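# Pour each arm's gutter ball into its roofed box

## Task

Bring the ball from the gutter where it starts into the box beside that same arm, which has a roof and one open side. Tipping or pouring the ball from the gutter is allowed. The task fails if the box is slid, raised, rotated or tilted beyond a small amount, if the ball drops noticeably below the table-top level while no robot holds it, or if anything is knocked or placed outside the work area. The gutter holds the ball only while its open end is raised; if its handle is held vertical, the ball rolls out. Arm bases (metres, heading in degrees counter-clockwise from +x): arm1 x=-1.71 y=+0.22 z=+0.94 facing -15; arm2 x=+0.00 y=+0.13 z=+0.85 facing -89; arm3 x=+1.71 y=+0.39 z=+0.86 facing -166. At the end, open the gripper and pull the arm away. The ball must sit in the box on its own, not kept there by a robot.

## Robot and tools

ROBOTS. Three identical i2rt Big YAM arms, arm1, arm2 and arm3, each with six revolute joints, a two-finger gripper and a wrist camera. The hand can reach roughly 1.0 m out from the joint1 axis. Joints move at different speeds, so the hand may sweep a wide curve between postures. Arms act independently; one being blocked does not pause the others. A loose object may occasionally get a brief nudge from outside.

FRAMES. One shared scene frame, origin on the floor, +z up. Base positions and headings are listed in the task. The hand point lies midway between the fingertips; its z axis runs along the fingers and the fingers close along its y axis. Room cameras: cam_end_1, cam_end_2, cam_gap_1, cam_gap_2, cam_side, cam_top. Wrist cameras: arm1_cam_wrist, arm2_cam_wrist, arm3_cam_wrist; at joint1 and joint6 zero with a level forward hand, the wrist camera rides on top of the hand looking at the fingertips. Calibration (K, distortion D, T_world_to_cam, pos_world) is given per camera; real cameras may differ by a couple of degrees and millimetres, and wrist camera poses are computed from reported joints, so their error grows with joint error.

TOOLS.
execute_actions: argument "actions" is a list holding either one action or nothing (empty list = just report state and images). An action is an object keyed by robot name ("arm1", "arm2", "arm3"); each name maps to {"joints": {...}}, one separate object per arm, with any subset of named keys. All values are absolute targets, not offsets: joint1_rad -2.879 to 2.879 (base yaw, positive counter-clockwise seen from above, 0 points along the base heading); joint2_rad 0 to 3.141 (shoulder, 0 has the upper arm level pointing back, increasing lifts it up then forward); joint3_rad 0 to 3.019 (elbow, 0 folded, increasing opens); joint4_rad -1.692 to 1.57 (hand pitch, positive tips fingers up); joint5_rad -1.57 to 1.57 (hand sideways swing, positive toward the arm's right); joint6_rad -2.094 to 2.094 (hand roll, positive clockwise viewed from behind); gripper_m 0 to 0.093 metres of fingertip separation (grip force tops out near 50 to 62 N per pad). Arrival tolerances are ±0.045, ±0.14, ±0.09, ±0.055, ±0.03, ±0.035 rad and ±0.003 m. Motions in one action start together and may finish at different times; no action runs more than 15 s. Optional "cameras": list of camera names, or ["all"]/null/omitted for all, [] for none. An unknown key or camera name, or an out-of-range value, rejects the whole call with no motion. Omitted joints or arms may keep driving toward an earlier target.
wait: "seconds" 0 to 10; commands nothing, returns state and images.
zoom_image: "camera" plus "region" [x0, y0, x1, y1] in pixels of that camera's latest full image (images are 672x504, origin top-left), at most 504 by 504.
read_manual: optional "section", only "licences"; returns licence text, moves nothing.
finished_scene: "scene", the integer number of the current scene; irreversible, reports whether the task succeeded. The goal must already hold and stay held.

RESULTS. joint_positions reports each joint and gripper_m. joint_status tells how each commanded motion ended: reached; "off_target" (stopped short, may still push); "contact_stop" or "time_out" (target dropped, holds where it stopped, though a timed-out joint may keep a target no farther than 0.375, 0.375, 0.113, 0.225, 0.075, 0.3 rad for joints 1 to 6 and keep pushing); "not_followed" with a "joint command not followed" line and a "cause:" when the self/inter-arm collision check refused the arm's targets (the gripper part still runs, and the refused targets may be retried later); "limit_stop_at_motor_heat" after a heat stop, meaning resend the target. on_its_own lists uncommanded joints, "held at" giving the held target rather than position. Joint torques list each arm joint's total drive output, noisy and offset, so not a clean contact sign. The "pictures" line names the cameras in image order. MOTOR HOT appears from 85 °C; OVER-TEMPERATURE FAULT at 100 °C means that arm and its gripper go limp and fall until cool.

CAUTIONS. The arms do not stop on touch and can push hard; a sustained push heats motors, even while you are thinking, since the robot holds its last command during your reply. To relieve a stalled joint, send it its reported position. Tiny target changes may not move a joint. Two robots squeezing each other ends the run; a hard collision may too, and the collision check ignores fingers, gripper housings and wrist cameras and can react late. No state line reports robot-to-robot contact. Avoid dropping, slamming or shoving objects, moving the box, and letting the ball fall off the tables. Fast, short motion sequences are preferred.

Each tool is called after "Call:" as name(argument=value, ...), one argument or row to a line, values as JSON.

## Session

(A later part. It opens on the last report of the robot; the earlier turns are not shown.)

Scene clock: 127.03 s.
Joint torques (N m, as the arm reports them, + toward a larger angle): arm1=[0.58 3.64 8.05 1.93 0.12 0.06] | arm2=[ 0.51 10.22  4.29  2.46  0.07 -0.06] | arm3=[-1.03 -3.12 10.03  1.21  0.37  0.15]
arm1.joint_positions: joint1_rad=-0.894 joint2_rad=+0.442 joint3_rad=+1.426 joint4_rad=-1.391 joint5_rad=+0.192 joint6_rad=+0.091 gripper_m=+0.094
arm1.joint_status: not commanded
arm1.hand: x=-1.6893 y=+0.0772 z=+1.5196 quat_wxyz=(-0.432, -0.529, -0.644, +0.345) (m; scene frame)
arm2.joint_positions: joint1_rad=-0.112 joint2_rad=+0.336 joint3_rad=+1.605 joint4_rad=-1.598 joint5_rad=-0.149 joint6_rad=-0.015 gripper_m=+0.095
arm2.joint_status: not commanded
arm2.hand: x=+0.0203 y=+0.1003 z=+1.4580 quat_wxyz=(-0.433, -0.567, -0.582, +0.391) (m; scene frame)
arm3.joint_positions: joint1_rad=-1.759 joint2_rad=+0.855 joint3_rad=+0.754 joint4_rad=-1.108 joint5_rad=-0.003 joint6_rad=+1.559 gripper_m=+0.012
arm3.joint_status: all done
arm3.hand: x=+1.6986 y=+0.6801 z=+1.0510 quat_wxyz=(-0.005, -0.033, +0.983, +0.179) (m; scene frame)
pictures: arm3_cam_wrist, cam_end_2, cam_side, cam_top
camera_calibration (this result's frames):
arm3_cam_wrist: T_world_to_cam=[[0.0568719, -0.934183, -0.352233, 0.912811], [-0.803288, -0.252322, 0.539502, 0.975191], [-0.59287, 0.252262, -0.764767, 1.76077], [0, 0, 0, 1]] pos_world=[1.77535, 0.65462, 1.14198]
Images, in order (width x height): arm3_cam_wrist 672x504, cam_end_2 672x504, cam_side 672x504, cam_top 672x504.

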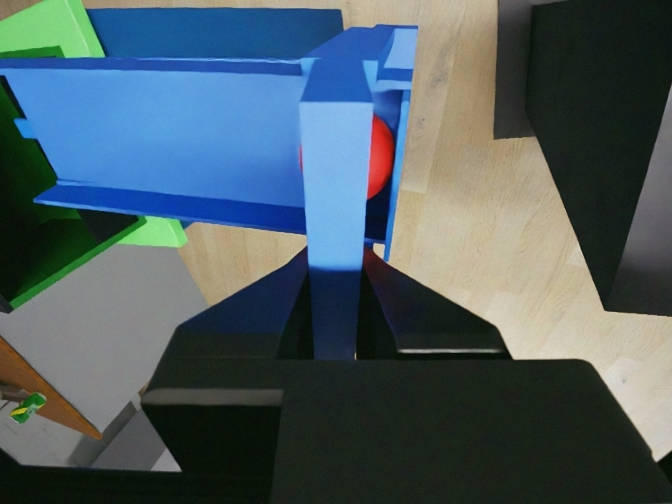

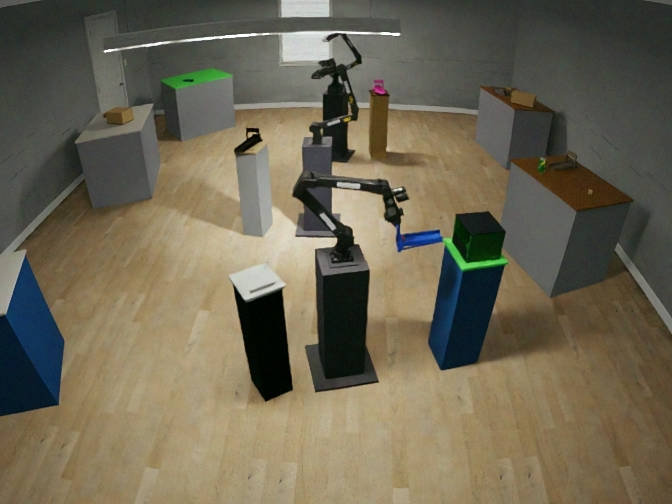

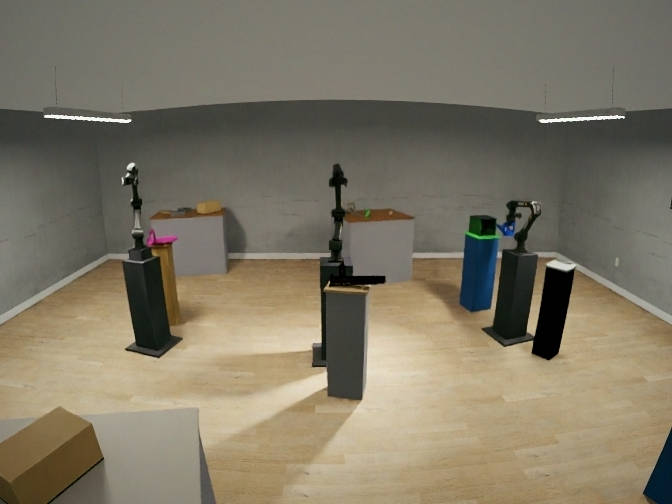

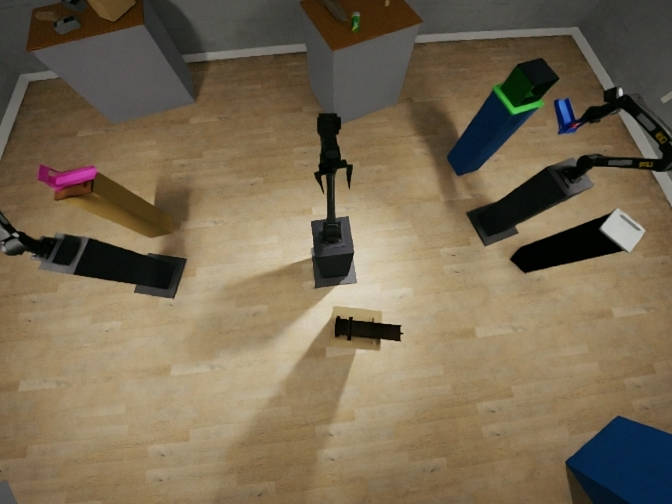

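Call:
execute_actions(
  actions=[],
)

Scene clock: 145.10 s.
Joint torques (N m, as the arm reports them, + toward a larger angle): arm1=[0.52 3.64 8.07 1.94 0.13 0.05] | arm2=[ 0.9  10.44  4.45  2.65  0.06 -0.05] | arm3=[-1.93 -3.9  10.    1.    0.32  0.16]
arm1.joint_positions: joint1_rad=-0.894 joint2_rad=+0.442 joint3_rad=+1.426 joint4_rad=-1.391 joint5_rad=+0.192 joint6_rad=+0.091 gripper_m=+0.094
arm1.joint_status: not commanded
arm1.hand: x=-1.6893 y=+0.0772 z=+1.5196 quat_wxyz=(-0.432, -0.529, -0.644, +0.345) (m; scene frame)
arm2.joint_positions: joint1_rad=-0.112 joint2_rad=+0.336 joint3_rad=+1.605 joint4_rad=-1.598 joint5_rad=-0.149 joint6_rad=-0.015 gripper_m=+0.095
arm2.joint_status: not commanded
arm2.hand: x=+0.0203 y=+0.1003 z=+1.4580 quat_wxyz=(-0.433, -0.567, -0.582, +0.391) (m; scene frame)
arm3.joint_positions: joint1_rad=-1.759 joint2_rad=+0.855 joint3_rad=+0.754 joint4_rad=-1.108 joint5_rad=-0.003 joint6_rad=+1.559 gripper_m=+0.012
arm3.joint_status: all done
arm3.hand: x=+1.6987 y=+0.6801 z=+1.0510 quat_wxyz=(-0.004, -0.033, +0.983, +0.179) (m; scene frame)
pictures: arm1_cam_wrist, arm2_cam_wrist, arm3_cam_wrist, cam_end_1, cam_end_2, cam_gap_1, cam_gap_2, cam_side, cam_top
camera_calibration (this result's frames):
arm1_cam_wrist: T_world_to_cam=[[-0.978316, -0.207003, -0.00694274, -1.62595], [-0.174122, 0.840145, -0.513651, 0.424575], [0.11216, -0.501304, -0.857971, 1.65478], [0, 0, 0, 1]] pos_world=[-1.70237, 0.136267, 1.62655]
arm2_cam_wrist: T_world_to_cam=[[-0.998799, -0.0377099, -0.0312869, 0.0706065], [-0.0122064, 0.80988, -0.586468, 0.783261], [0.0474543, -0.585382, -0.809368, 1.36335], [0, 0, 0, 1]] pos_world=[0.0153858, 0.166393, 1.56502]
arm3_cam_wrist: T_world_to_cam=[[0.0568716, -0.934184, -0.352231, 0.91281], [-0.803514, -0.252224, 0.539211, 0.975869], [-0.592563, 0.252357, -0.764974, 1.76044], [0, 0, 0, 1]] pos_world=[1.77538, 0.654611, 1.14201]
Images, in order (width x height): arm1_cam_wrist 672x504, arm2_cam_wrist 672x504, arm3_cam_wrist 672x504, cam_end_1 672x504, cam_end_2 672x504, cam_gap_1 672x504, cam_gap_2 672x504, cam_side 672x504, cam_top 672x504.

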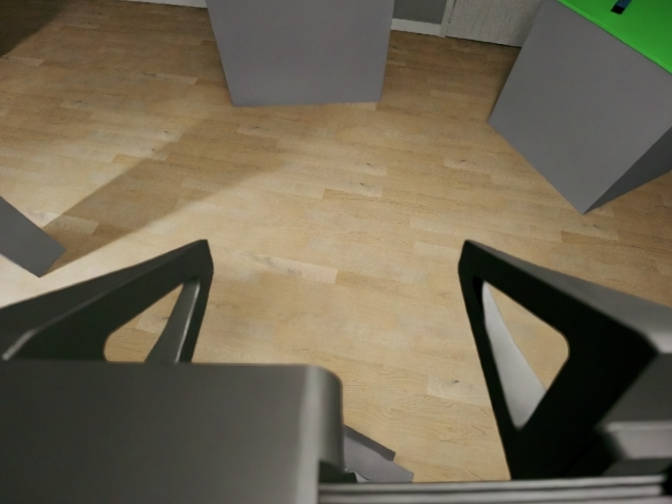

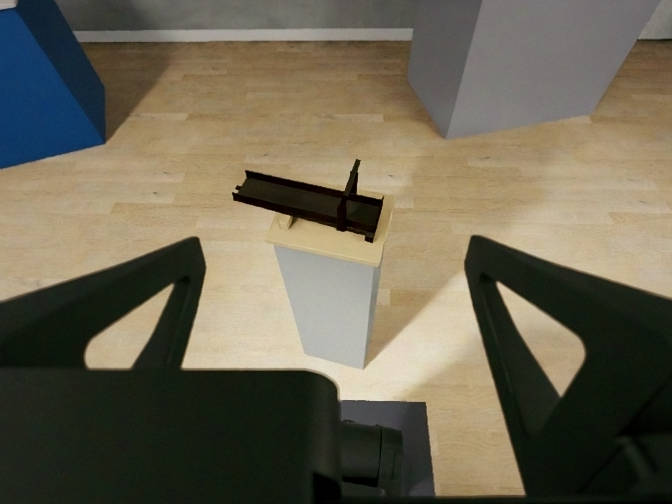

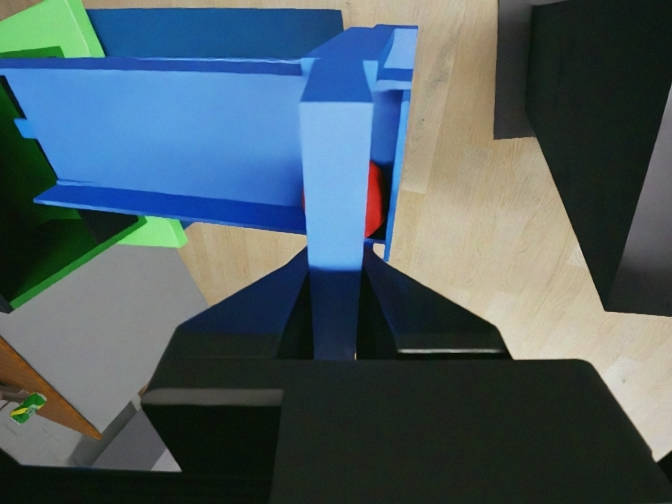

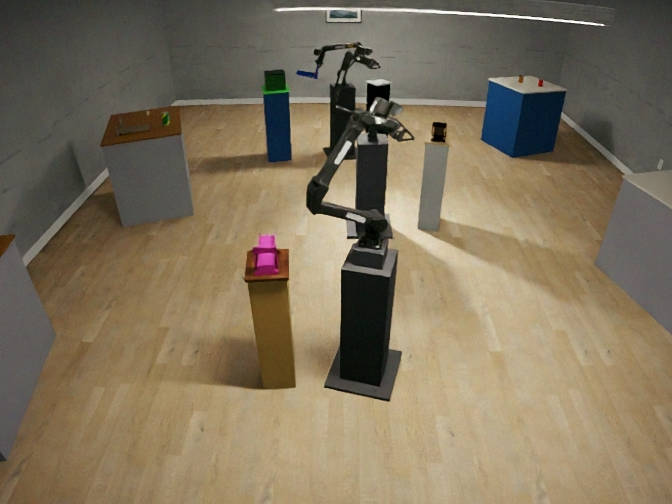

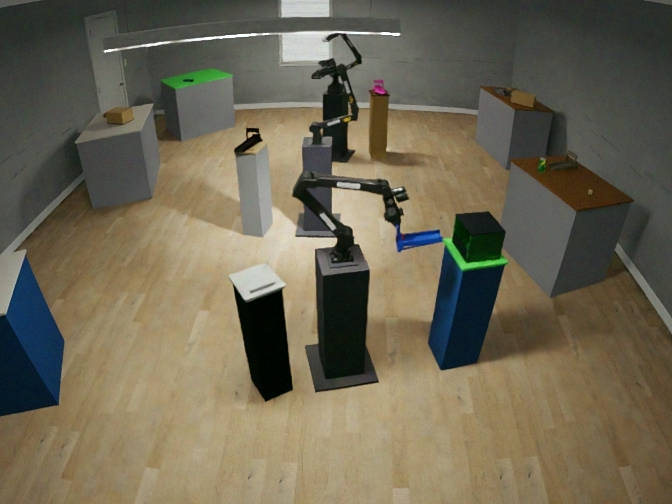

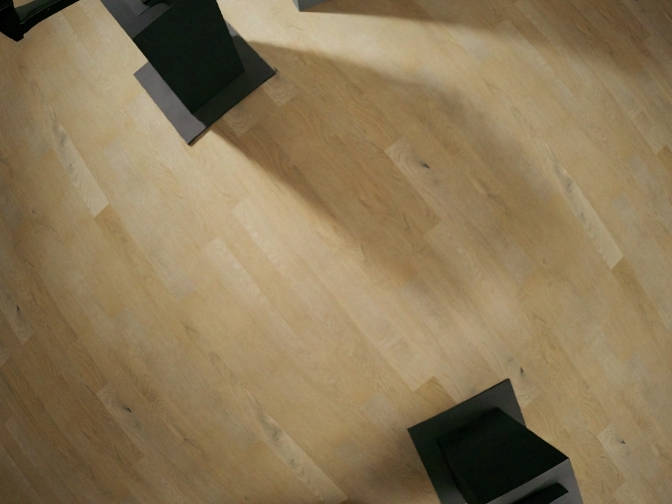

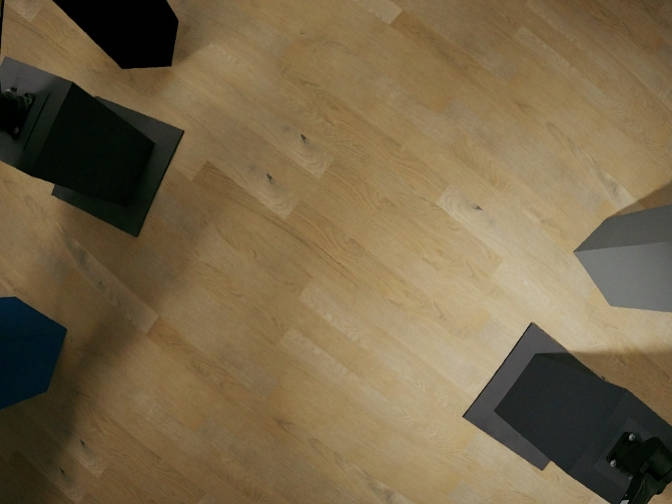

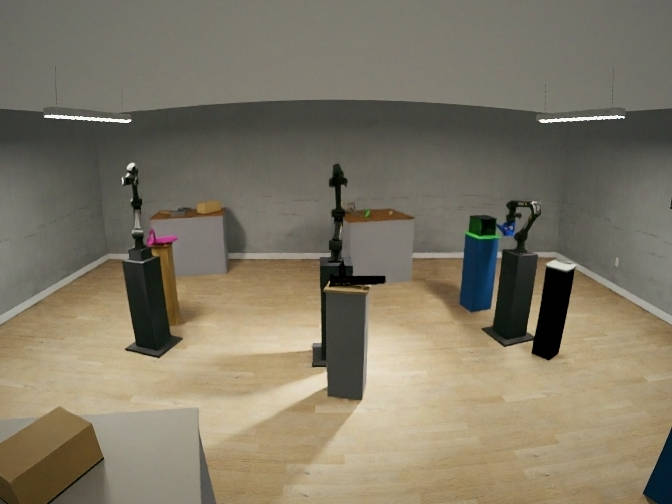

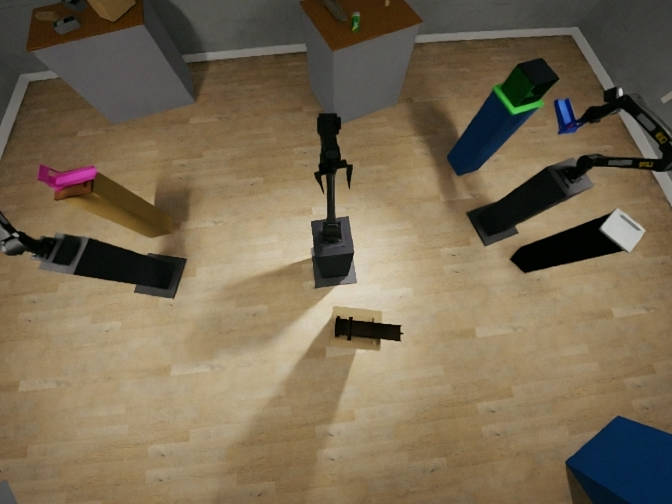

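Call:
zoom_image(
  camera="cam_end_2",
  region=[360, 150, 540, 290],
)

Call:
zoom_image(
  camera="cam_side",
  region=[440, 180, 580, 285],
)

Call:
zoom_image(
  camera="cam_top",
  region=[470, 40, 640, 170],
)

Region (360, 150, 540, 290) of cam_end_2's 672x504 image, scaled by 2.800, with more detail than that image has.

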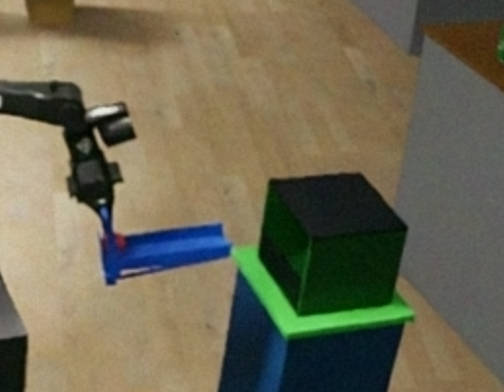

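Region (440, 180, 580, 285) of cam_side's 672x504 image, scaled by 3.600, with more detail than that image has; it fills the top 378 rows of this view, and the rest is white.

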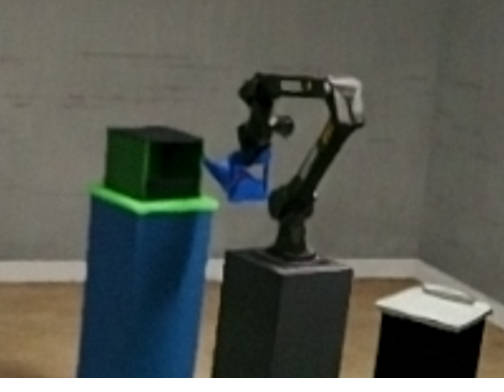

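Region (470, 40, 640, 170) of cam_top's 672x504 image, scaled by 2.965, with more detail than that image has; it fills the top 385 rows of this view, and the rest is white.

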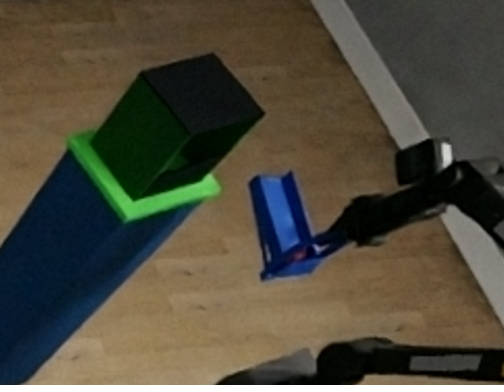

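Call:
execute_actions(
  actions=[
    {"arm3": {"joints": {"joint1_rad": -1.661, "joint2_rad": 1.079, "joint3_rad": 0.8045, "joint4_rad": -0.946}}},
  ],
  cameras=["arm3_cam_wrist", "cam_end_2", "cam_side", "cam_top"],
)

Call:
zoom_image(
  camera="cam_end_2",
  region=[360, 150, 540, 290],
)

Call:
zoom_image(
  camera="cam_side",
  region=[440, 180, 580, 285],
)

Call:
zoom_image(
  camera="cam_top",
  region=[470, 40, 640, 170],
)

Scene clock: 266.10 s.
Joint torques (N m, as the arm reports them, + toward a larger angle): arm1=[0.58 3.62 8.06 1.94 0.13 0.05] | arm2=[ 1.12 10.27  4.43  2.57  0.01 -0.06] | arm3=[-0.65 -7.54 12.99  1.66  0.23  0.18]
arm1.joint_positions: joint1_rad=-0.894 joint2_rad=+0.442 joint3_rad=+1.426 joint4_rad=-1.391 joint5_rad=+0.192 joint6_rad=+0.091 gripper_m=+0.094
arm1.joint_status: not commanded
arm1.hand: x=-1.6893 y=+0.0772 z=+1.5196 quat_wxyz=(-0.432, -0.529, -0.644, +0.345) (m; scene frame)
arm2.joint_positions: joint1_rad=-0.112 joint2_rad=+0.336 joint3_rad=+1.605 joint4_rad=-1.598 joint5_rad=-0.149 joint6_rad=-0.015 gripper_m=+0.095
arm2.joint_status: not commanded
arm2.hand: x=+0.0203 y=+0.1003 z=+1.4580 quat_wxyz=(-0.433, -0.567, -0.582, +0.391) (m; scene frame)
arm3.joint_positions: joint1_rad=-1.662 joint2_rad=+1.095 joint3_rad=+0.754 joint4_rad=-0.963 joint5_rad=-0.001 joint6_rad=+1.560 gripper_m=+0.012
arm3.joint_status: all done
arm3.hand: x=+1.6649 y=+0.7187 z=+0.9920 quat_wxyz=(-0.009, -0.080, +0.988, +0.132) (m; scene frame)
pictures: arm3_cam_wrist, cam_end_2, cam_side, cam_top
camera_calibration (this result's frames):
arm3_cam_wrist: T_world_to_cam=[[0.149652, -0.953379, -0.262055, 0.69986], [-0.784771, -0.275755, 0.555061, 0.960274], [-0.601447, 0.122587, -0.789452, 1.81787], [0, 0, 0, 1]] pos_world=[1.74221, 0.709184, 1.08551]
Images, in order (width x height): arm3_cam_wrist 672x504, cam_end_2 672x504, cam_side 672x504, cam_top 672x504.

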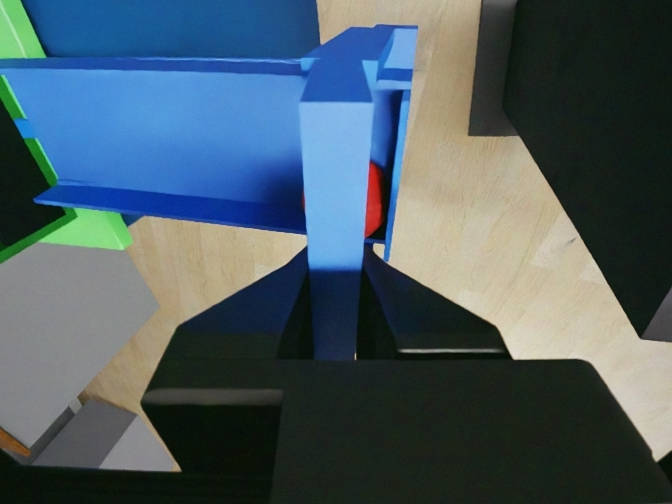

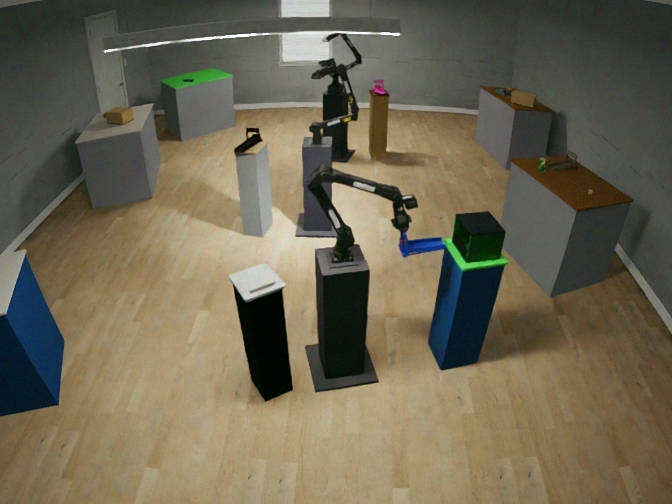

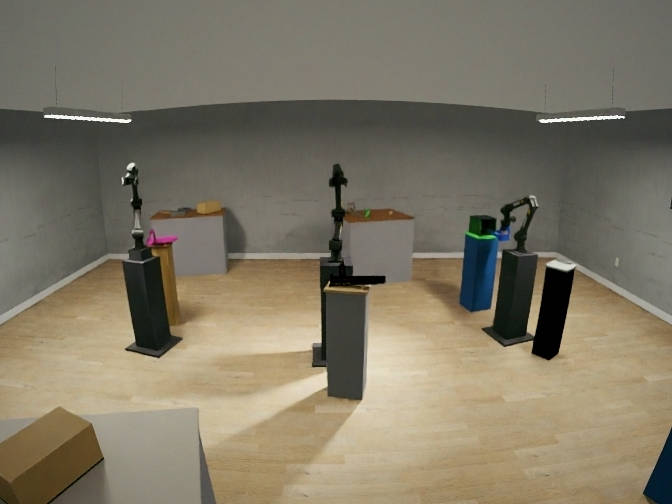

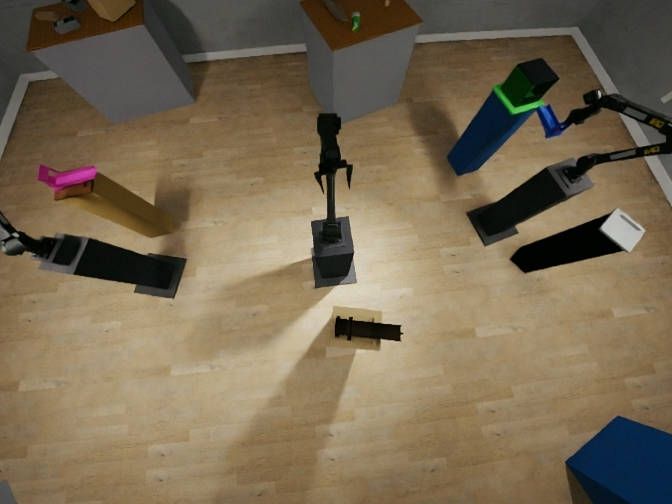

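Region (360, 150, 540, 290) of cam_end_2's 672x504 image, scaled by 2.800, with more detail than that image has.

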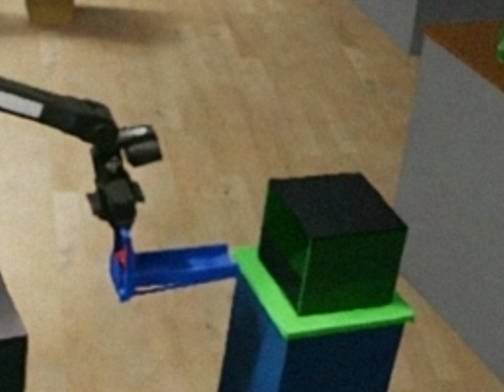

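Region (440, 180, 580, 285) of cam_side's 672x504 image, scaled by 3.600, with more detail than that image has; it fills the top 378 rows of this view, and the rest is white.

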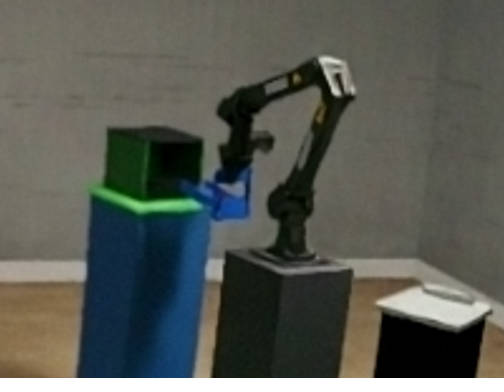

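Region (470, 40, 640, 170) of cam_top's 672x504 image, scaled by 2.965, with more detail than that image has; it fills the top 385 rows of this view, and the rest is white.

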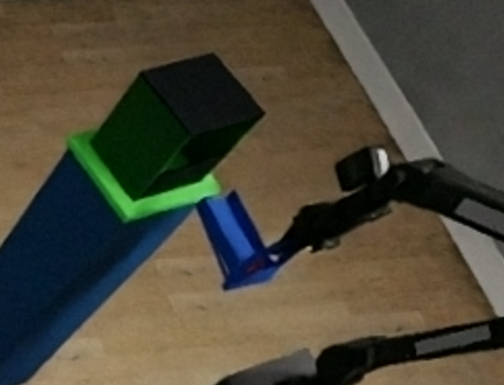

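Call:
execute_actions(
  actions=[
    {"arm3": {"joints": {"joint2_rad": 1.095, "joint3_rad": 0.87, "joint4_rad": -0.963}}},
  ],
  cameras=["arm3_cam_wrist", "cam_end_2", "cam_side", "cam_top"],
)

Call:
zoom_image(
  camera="cam_end_2",
  region=[360, 150, 540, 290],
)

Call:
zoom_image(
  camera="cam_side",
  region=[440, 180, 580, 285],
)

Scene clock: 284.60 s.
Joint torques (N m, as the arm reports them, + toward a larger angle): arm1=[0.63 3.55 8.07 1.94 0.13 0.06] | arm2=[ 0.61 10.4   4.21  2.5   0.03 -0.02] | arm3=[-0.41 -7.05 13.78  1.1   0.23  0.16]
arm1.joint_positions: joint1_rad=-0.894 joint2_rad=+0.442 joint3_rad=+1.426 joint4_rad=-1.391 joint5_rad=+0.192 joint6_rad=+0.091 gripper_m=+0.094
arm1.joint_status: not commanded
arm1.hand: x=-1.6893 y=+0.0772 z=+1.5196 quat_wxyz=(-0.432, -0.529, -0.644, +0.345) (m; scene frame)
arm2.joint_positions: joint1_rad=-0.112 joint2_rad=+0.336 joint3_rad=+1.605 joint4_rad=-1.598 joint5_rad=-0.149 joint6_rad=-0.015 gripper_m=+0.095
arm2.joint_status: not commanded
arm2.hand: x=+0.0203 y=+0.1003 z=+1.4580 quat_wxyz=(-0.433, -0.567, -0.582, +0.391) (m; scene frame)
arm3.joint_positions: joint1_rad=-1.662 joint2_rad=+1.098 joint3_rad=+0.812 joint4_rad=-0.965 joint5_rad=-0.001 joint6_rad=+1.560 gripper_m=+0.012
arm3.joint_status: all done
arm3.hand: x=+1.6618 y=+0.7385 z=+1.0158 quat_wxyz=(-0.011, -0.080, +0.984, +0.158) (m; scene frame)
pictures: arm3_cam_wrist, cam_end_2, cam_side, cam_top
camera_calibration (this result's frames):
arm3_cam_wrist: T_world_to_cam=[[0.147478, -0.938409, -0.312472, 0.769221], [-0.780394, -0.304498, 0.546138, 0.973162], [-0.607647, 0.163308, -0.777236, 1.8002], [0, 0, 0, 1]] pos_world=[1.73989, 0.724182, 1.10806]
Images, in order (width x height): arm3_cam_wrist 672x504, cam_end_2 672x504, cam_side 672x504, cam_top 672x504.

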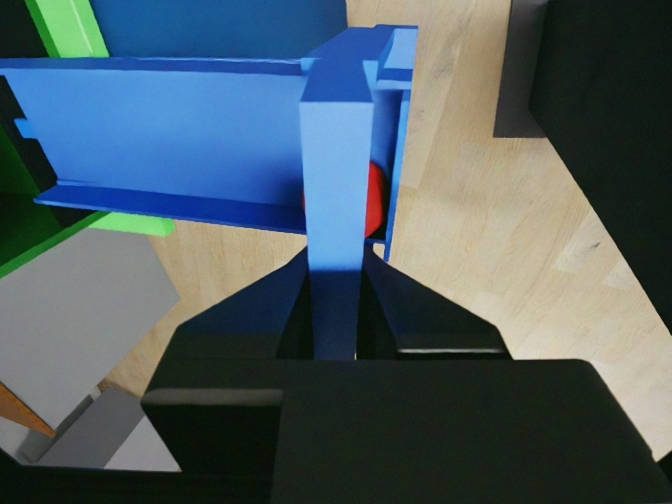

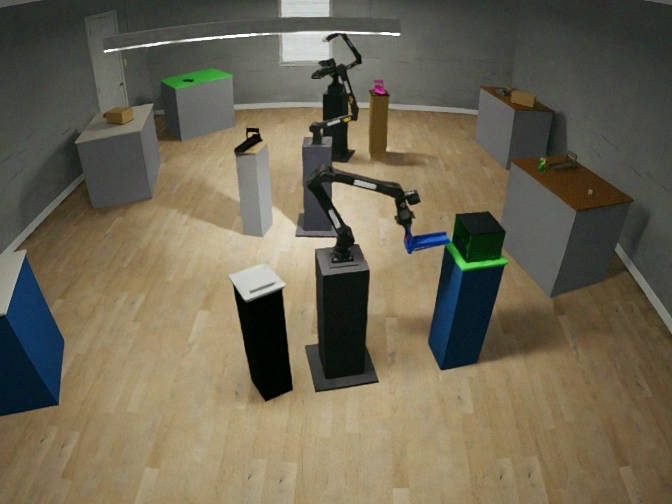

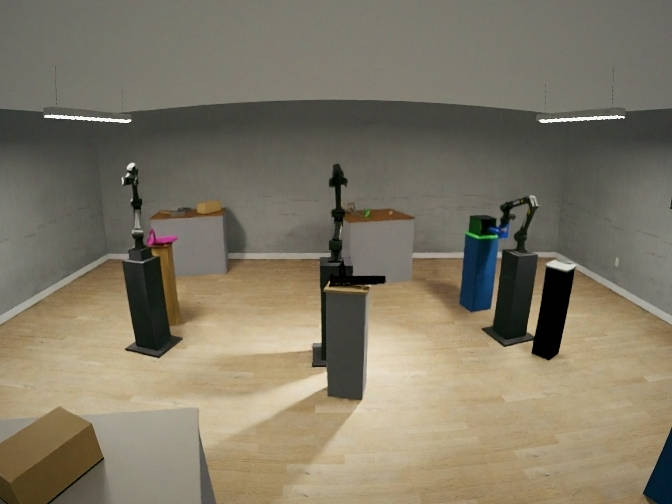

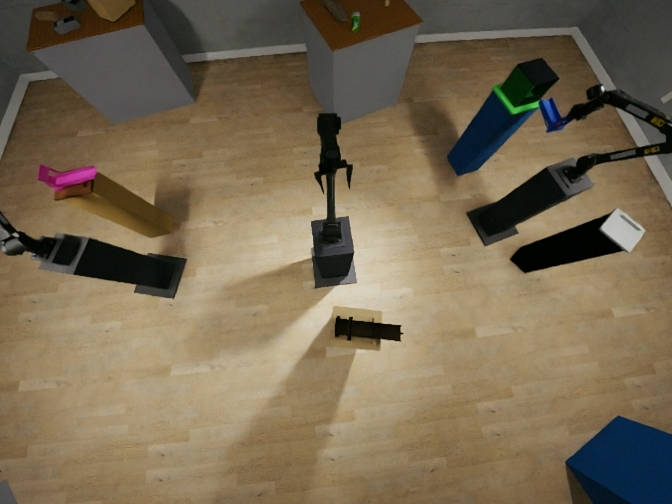

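Region (360, 150, 540, 290) of cam_end_2's 672x504 image, scaled by 2.800, with more detail than that image has.

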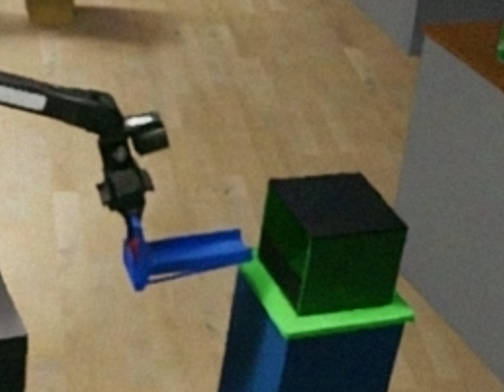

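Region (440, 180, 580, 285) of cam_side's 672x504 image, scaled by 3.600, with more detail than that image has; it fills the top 378 rows of this view, and the rest is white.

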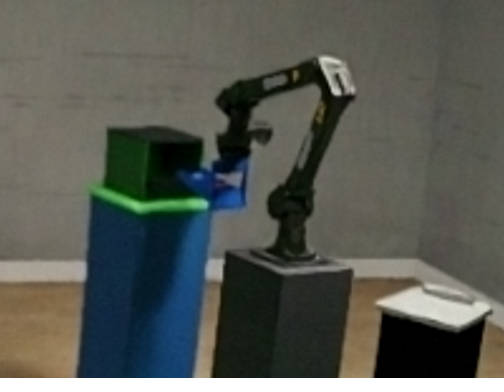

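Call:
zoom_image(
  camera="cam_end_2",
  region=[400, 200, 500, 275],
)

Call:
zoom_image(
  camera="cam_side",
  region=[460, 205, 520, 250],
)

Call:
zoom_image(
  camera="cam_top",
  region=[490, 50, 590, 130],
)

Region (400, 200, 500, 275) of cam_end_2's 672x504 image, scaled by 5.040, with more detail than that image has; it fills the top 378 rows of this view, and the rest is white.

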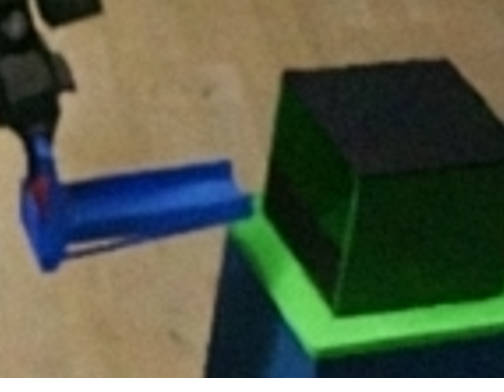

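Region (460, 205, 520, 250) of cam_side's 672x504 image, scaled by 8.400, with more detail than that image has; it fills the top 378 rows of this view, and the rest is white.

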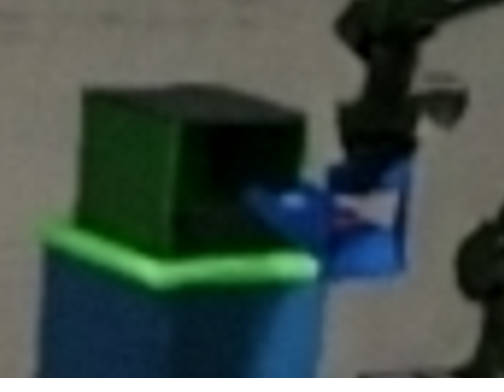

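Region (490, 50, 590, 130) of cam_top's 672x504 image, scaled by 5.040, with more detail than that image has; it fills the top 403 rows of this view, and the rest is white.

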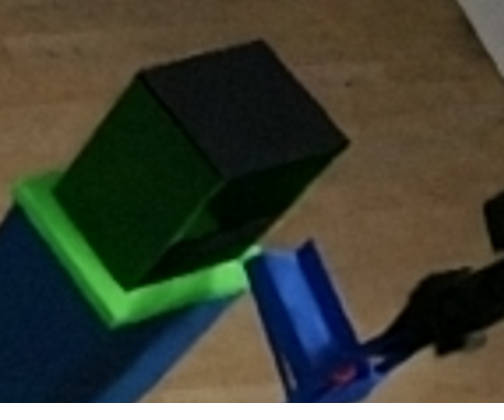

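Call:
execute_actions(
  actions=[
    {"arm3": {"joints": {"joint2_rad": 1.24, "joint3_rad": 0.995, "joint4_rad": -0.915}}},
  ],
  cameras=["arm3_cam_wrist", "cam_end_2", "cam_side", "cam_top"],
)

Call:
zoom_image(
  camera="cam_end_2",
  region=[400, 200, 500, 275],
)

Call:
zoom_image(
  camera="cam_top",
  region=[490, 50, 590, 130],
)

Scene clock: 326.37 s.
Joint torques (N m, as the arm reports them, + toward a larger angle): arm1=[0.6  3.63 8.05 1.92 0.13 0.06] | arm2=[ 0.61 10.46  4.32  2.61  0.05 -0.06] | arm3=[-0.66 -9.86 13.63  1.42  0.22  0.17]
arm1.joint_positions: joint1_rad=-0.894 joint2_rad=+0.442 joint3_rad=+1.426 joint4_rad=-1.391 joint5_rad=+0.192 joint6_rad=+0.091 gripper_m=+0.094
arm1.joint_status: not commanded
arm1.hand: x=-1.6893 y=+0.0772 z=+1.5196 quat_wxyz=(-0.432, -0.529, -0.644, +0.345) (m; scene frame)
arm2.joint_positions: joint1_rad=-0.112 joint2_rad=+0.336 joint3_rad=+1.605 joint4_rad=-1.598 joint5_rad=-0.149 joint6_rad=-0.015 gripper_m=+0.095
arm2.joint_status: not commanded
arm2.hand: x=+0.0203 y=+0.1003 z=+1.4580 quat_wxyz=(-0.433, -0.567, -0.582, +0.391) (m; scene frame)
arm3.joint_positions: joint1_rad=-1.662 joint2_rad=+1.251 joint3_rad=+0.939 joint4_rad=-0.924 joint5_rad=-0.001 joint6_rad=+1.560 gripper_m=+0.012
arm3.joint_status: all done
arm3.hand: x=+1.6532 y=+0.7955 z=+1.0201 quat_wxyz=(-0.011, -0.079, +0.983, +0.165) (m; scene frame)
pictures: arm3_cam_wrist, cam_end_2, cam_side, cam_top
camera_calibration (this result's frames):
arm3_cam_wrist: T_world_to_cam=[[0.146827, -0.933951, -0.325848, 0.836481], [-0.779232, -0.312122, 0.543486, 0.988261], [-0.609294, 0.174113, -0.773593, 1.77939], [0, 0, 0, 1]] pos_world=[1.73144, 0.779875, 1.11198]
Images, in order (width x height): arm3_cam_wrist 672x504, cam_end_2 672x504, cam_side 672x504, cam_top 672x504.

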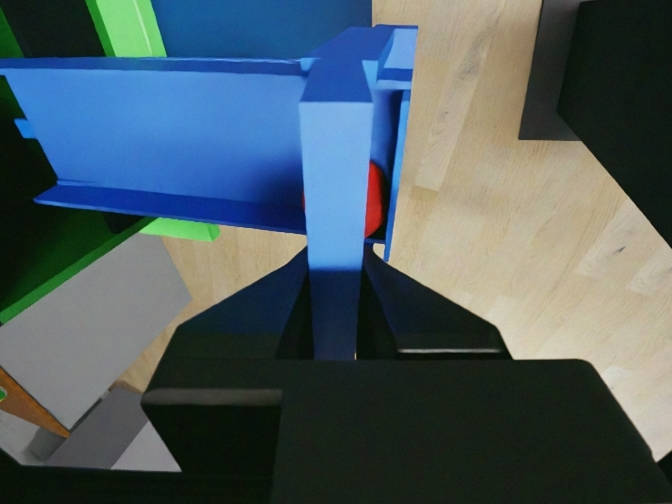

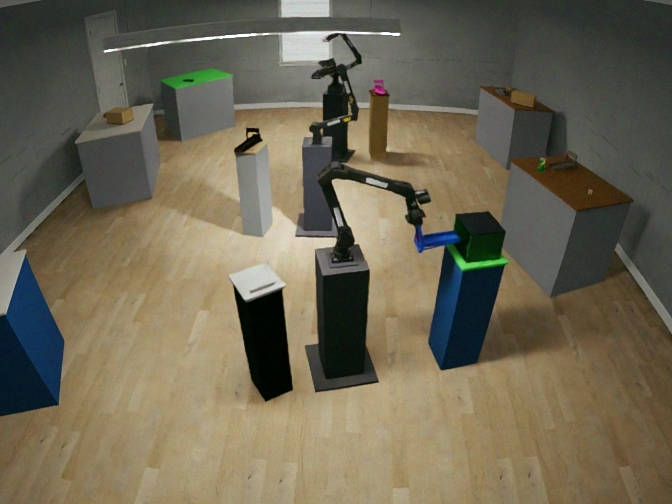

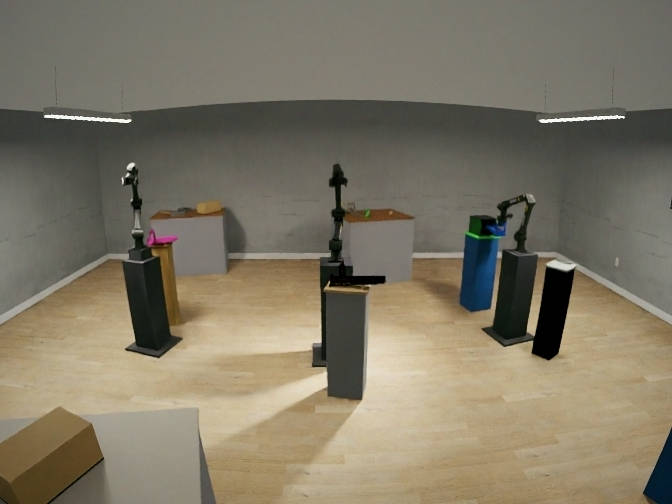

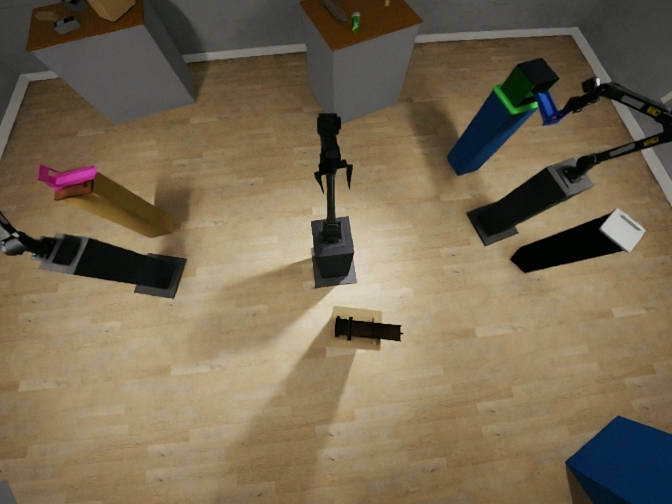

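Region (400, 200, 500, 275) of cam_end_2's 672x504 image, scaled by 5.040, with more detail than that image has; it fills the top 378 rows of this view, and the rest is white.

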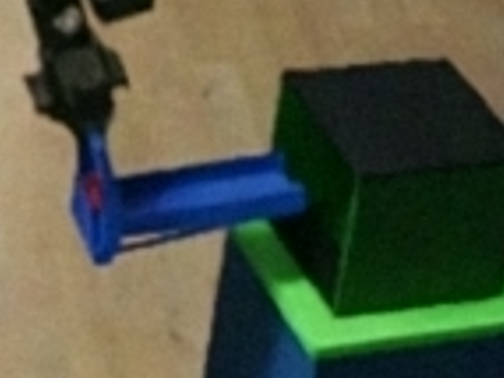

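Region (490, 50, 590, 130) of cam_top's 672x504 image, scaled by 5.040, with more detail than that image has; it fills the top 403 rows of this view, and the rest is white.

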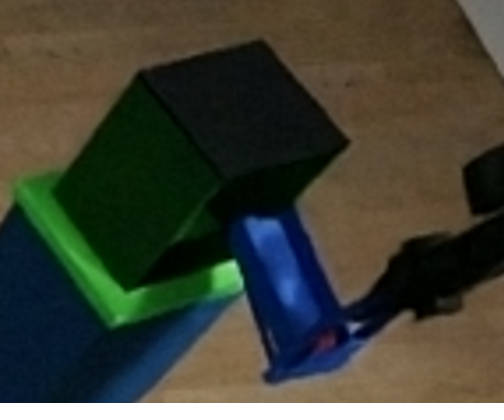

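Call:
execute_actions(
  actions=[
    {"arm3": {"joints": {"joint2_rad": 1.39, "joint3_rad": 1.127, "joint4_rad": -0.897}}},
  ],
  cameras=["arm3_cam_wrist", "cam_end_2", "cam_side", "cam_top"],
)

Call:
zoom_image(
  camera="cam_end_2",
  region=[400, 200, 500, 275],
)

Call:
zoom_image(
  camera="cam_top",
  region=[490, 50, 590, 130],
)

Scene clock: 334.33 s.
Joint torques (N m, as the arm reports them, + toward a larger angle): arm1=[0.58 3.63 8.08 1.94 0.12 0.06] | arm2=[ 0.48 10.1   4.28  2.39  0.05 -0.04] | arm3=[ -0.53 -12.77  13.66   1.47   0.24   0.17]
arm1.joint_positions: joint1_rad=-0.894 joint2_rad=+0.442 joint3_rad=+1.426 joint4_rad=-1.391 joint5_rad=+0.192 joint6_rad=+0.091 gripper_m=+0.094
arm1.joint_status: not commanded
arm1.hand: x=-1.6893 y=+0.0772 z=+1.5196 quat_wxyz=(-0.432, -0.529, -0.644, +0.345) (m; scene frame)
arm2.joint_positions: joint1_rad=-0.112 joint2_rad=+0.336 joint3_rad=+1.605 joint4_rad=-1.598 joint5_rad=-0.149 joint6_rad=-0.015 gripper_m=+0.095
arm2.joint_status: not commanded
arm2.hand: x=+0.0203 y=+0.1003 z=+1.4580 quat_wxyz=(-0.433, -0.567, -0.582, +0.391) (m; scene frame)
arm3.joint_positions: joint1_rad=-1.662 joint2_rad=+1.403 joint3_rad=+1.070 joint4_rad=-0.907 joint5_rad=-0.001 joint6_rad=+1.560 gripper_m=+0.012
arm3.joint_status: all done
arm3.hand: x=+1.6449 y=+0.8501 z=+1.0162 quat_wxyz=(-0.011, -0.080, +0.983, +0.164) (m; scene frame)
pictures: arm3_cam_wrist, cam_end_2, cam_side, cam_top
camera_calibration (this result's frames):
arm3_cam_wrist: T_world_to_cam=[[0.146953, -0.934809, -0.323322, 0.885419], [-0.779452, -0.310682, 0.543996, 0.999583], [-0.608983, 0.172072, -0.774294, 1.76378], [0, 0, 0, 1]] pos_world=[1.72312, 0.834753, 1.10819]
Images, in order (width x height): arm3_cam_wrist 672x504, cam_end_2 672x504, cam_side 672x504, cam_top 672x504.

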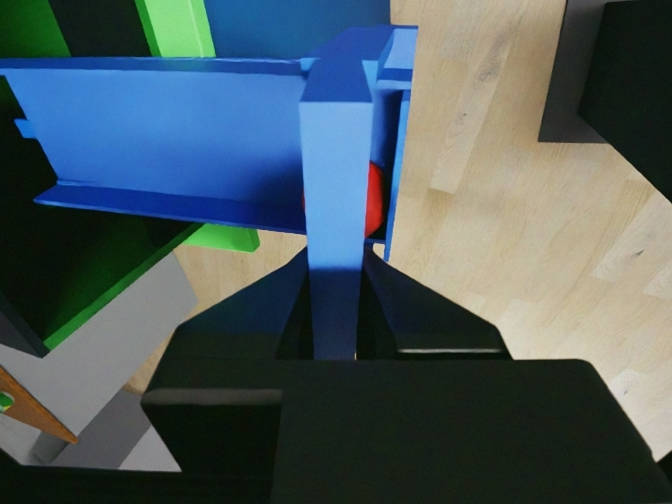

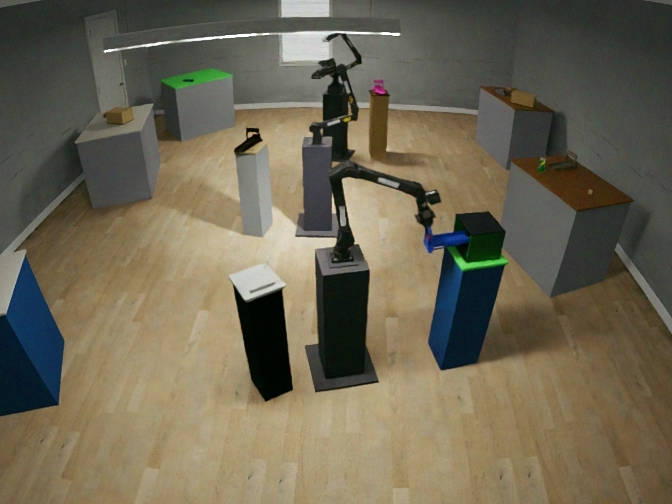

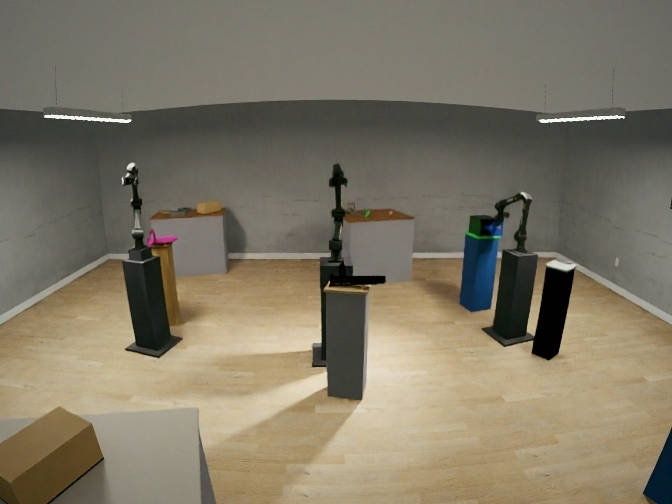

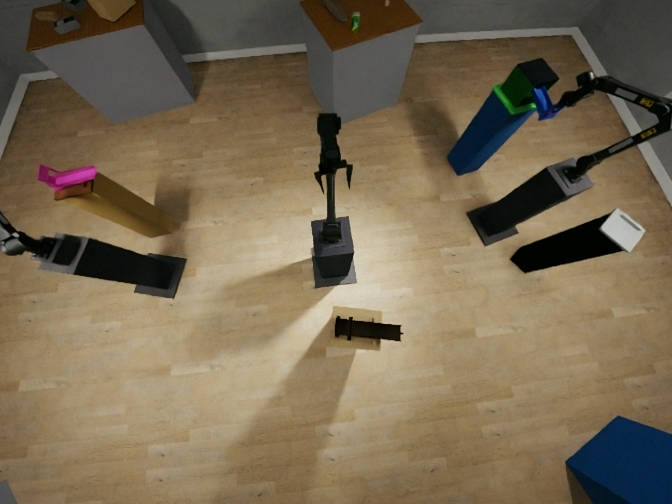

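Region (400, 200, 500, 275) of cam_end_2's 672x504 image, scaled by 5.040, with more detail than that image has; it fills the top 378 rows of this view, and the rest is white.

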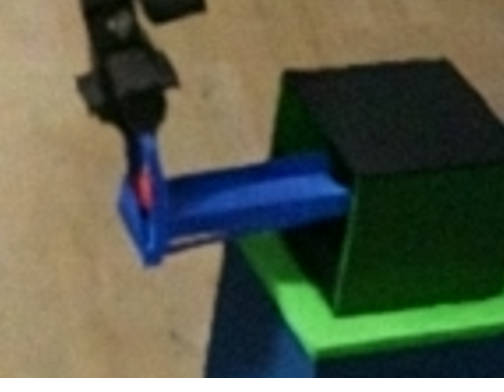

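Region (490, 50, 590, 130) of cam_top's 672x504 image, scaled by 5.040, with more detail than that image has; it fills the top 403 rows of this view, and the rest is white.

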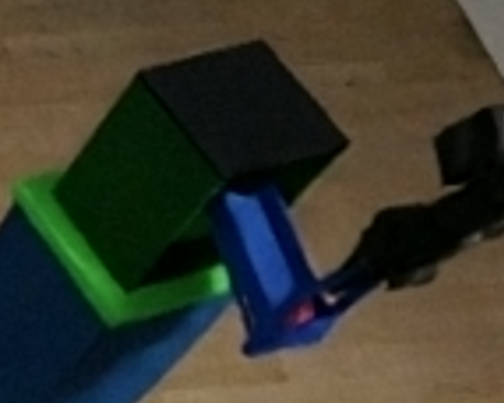

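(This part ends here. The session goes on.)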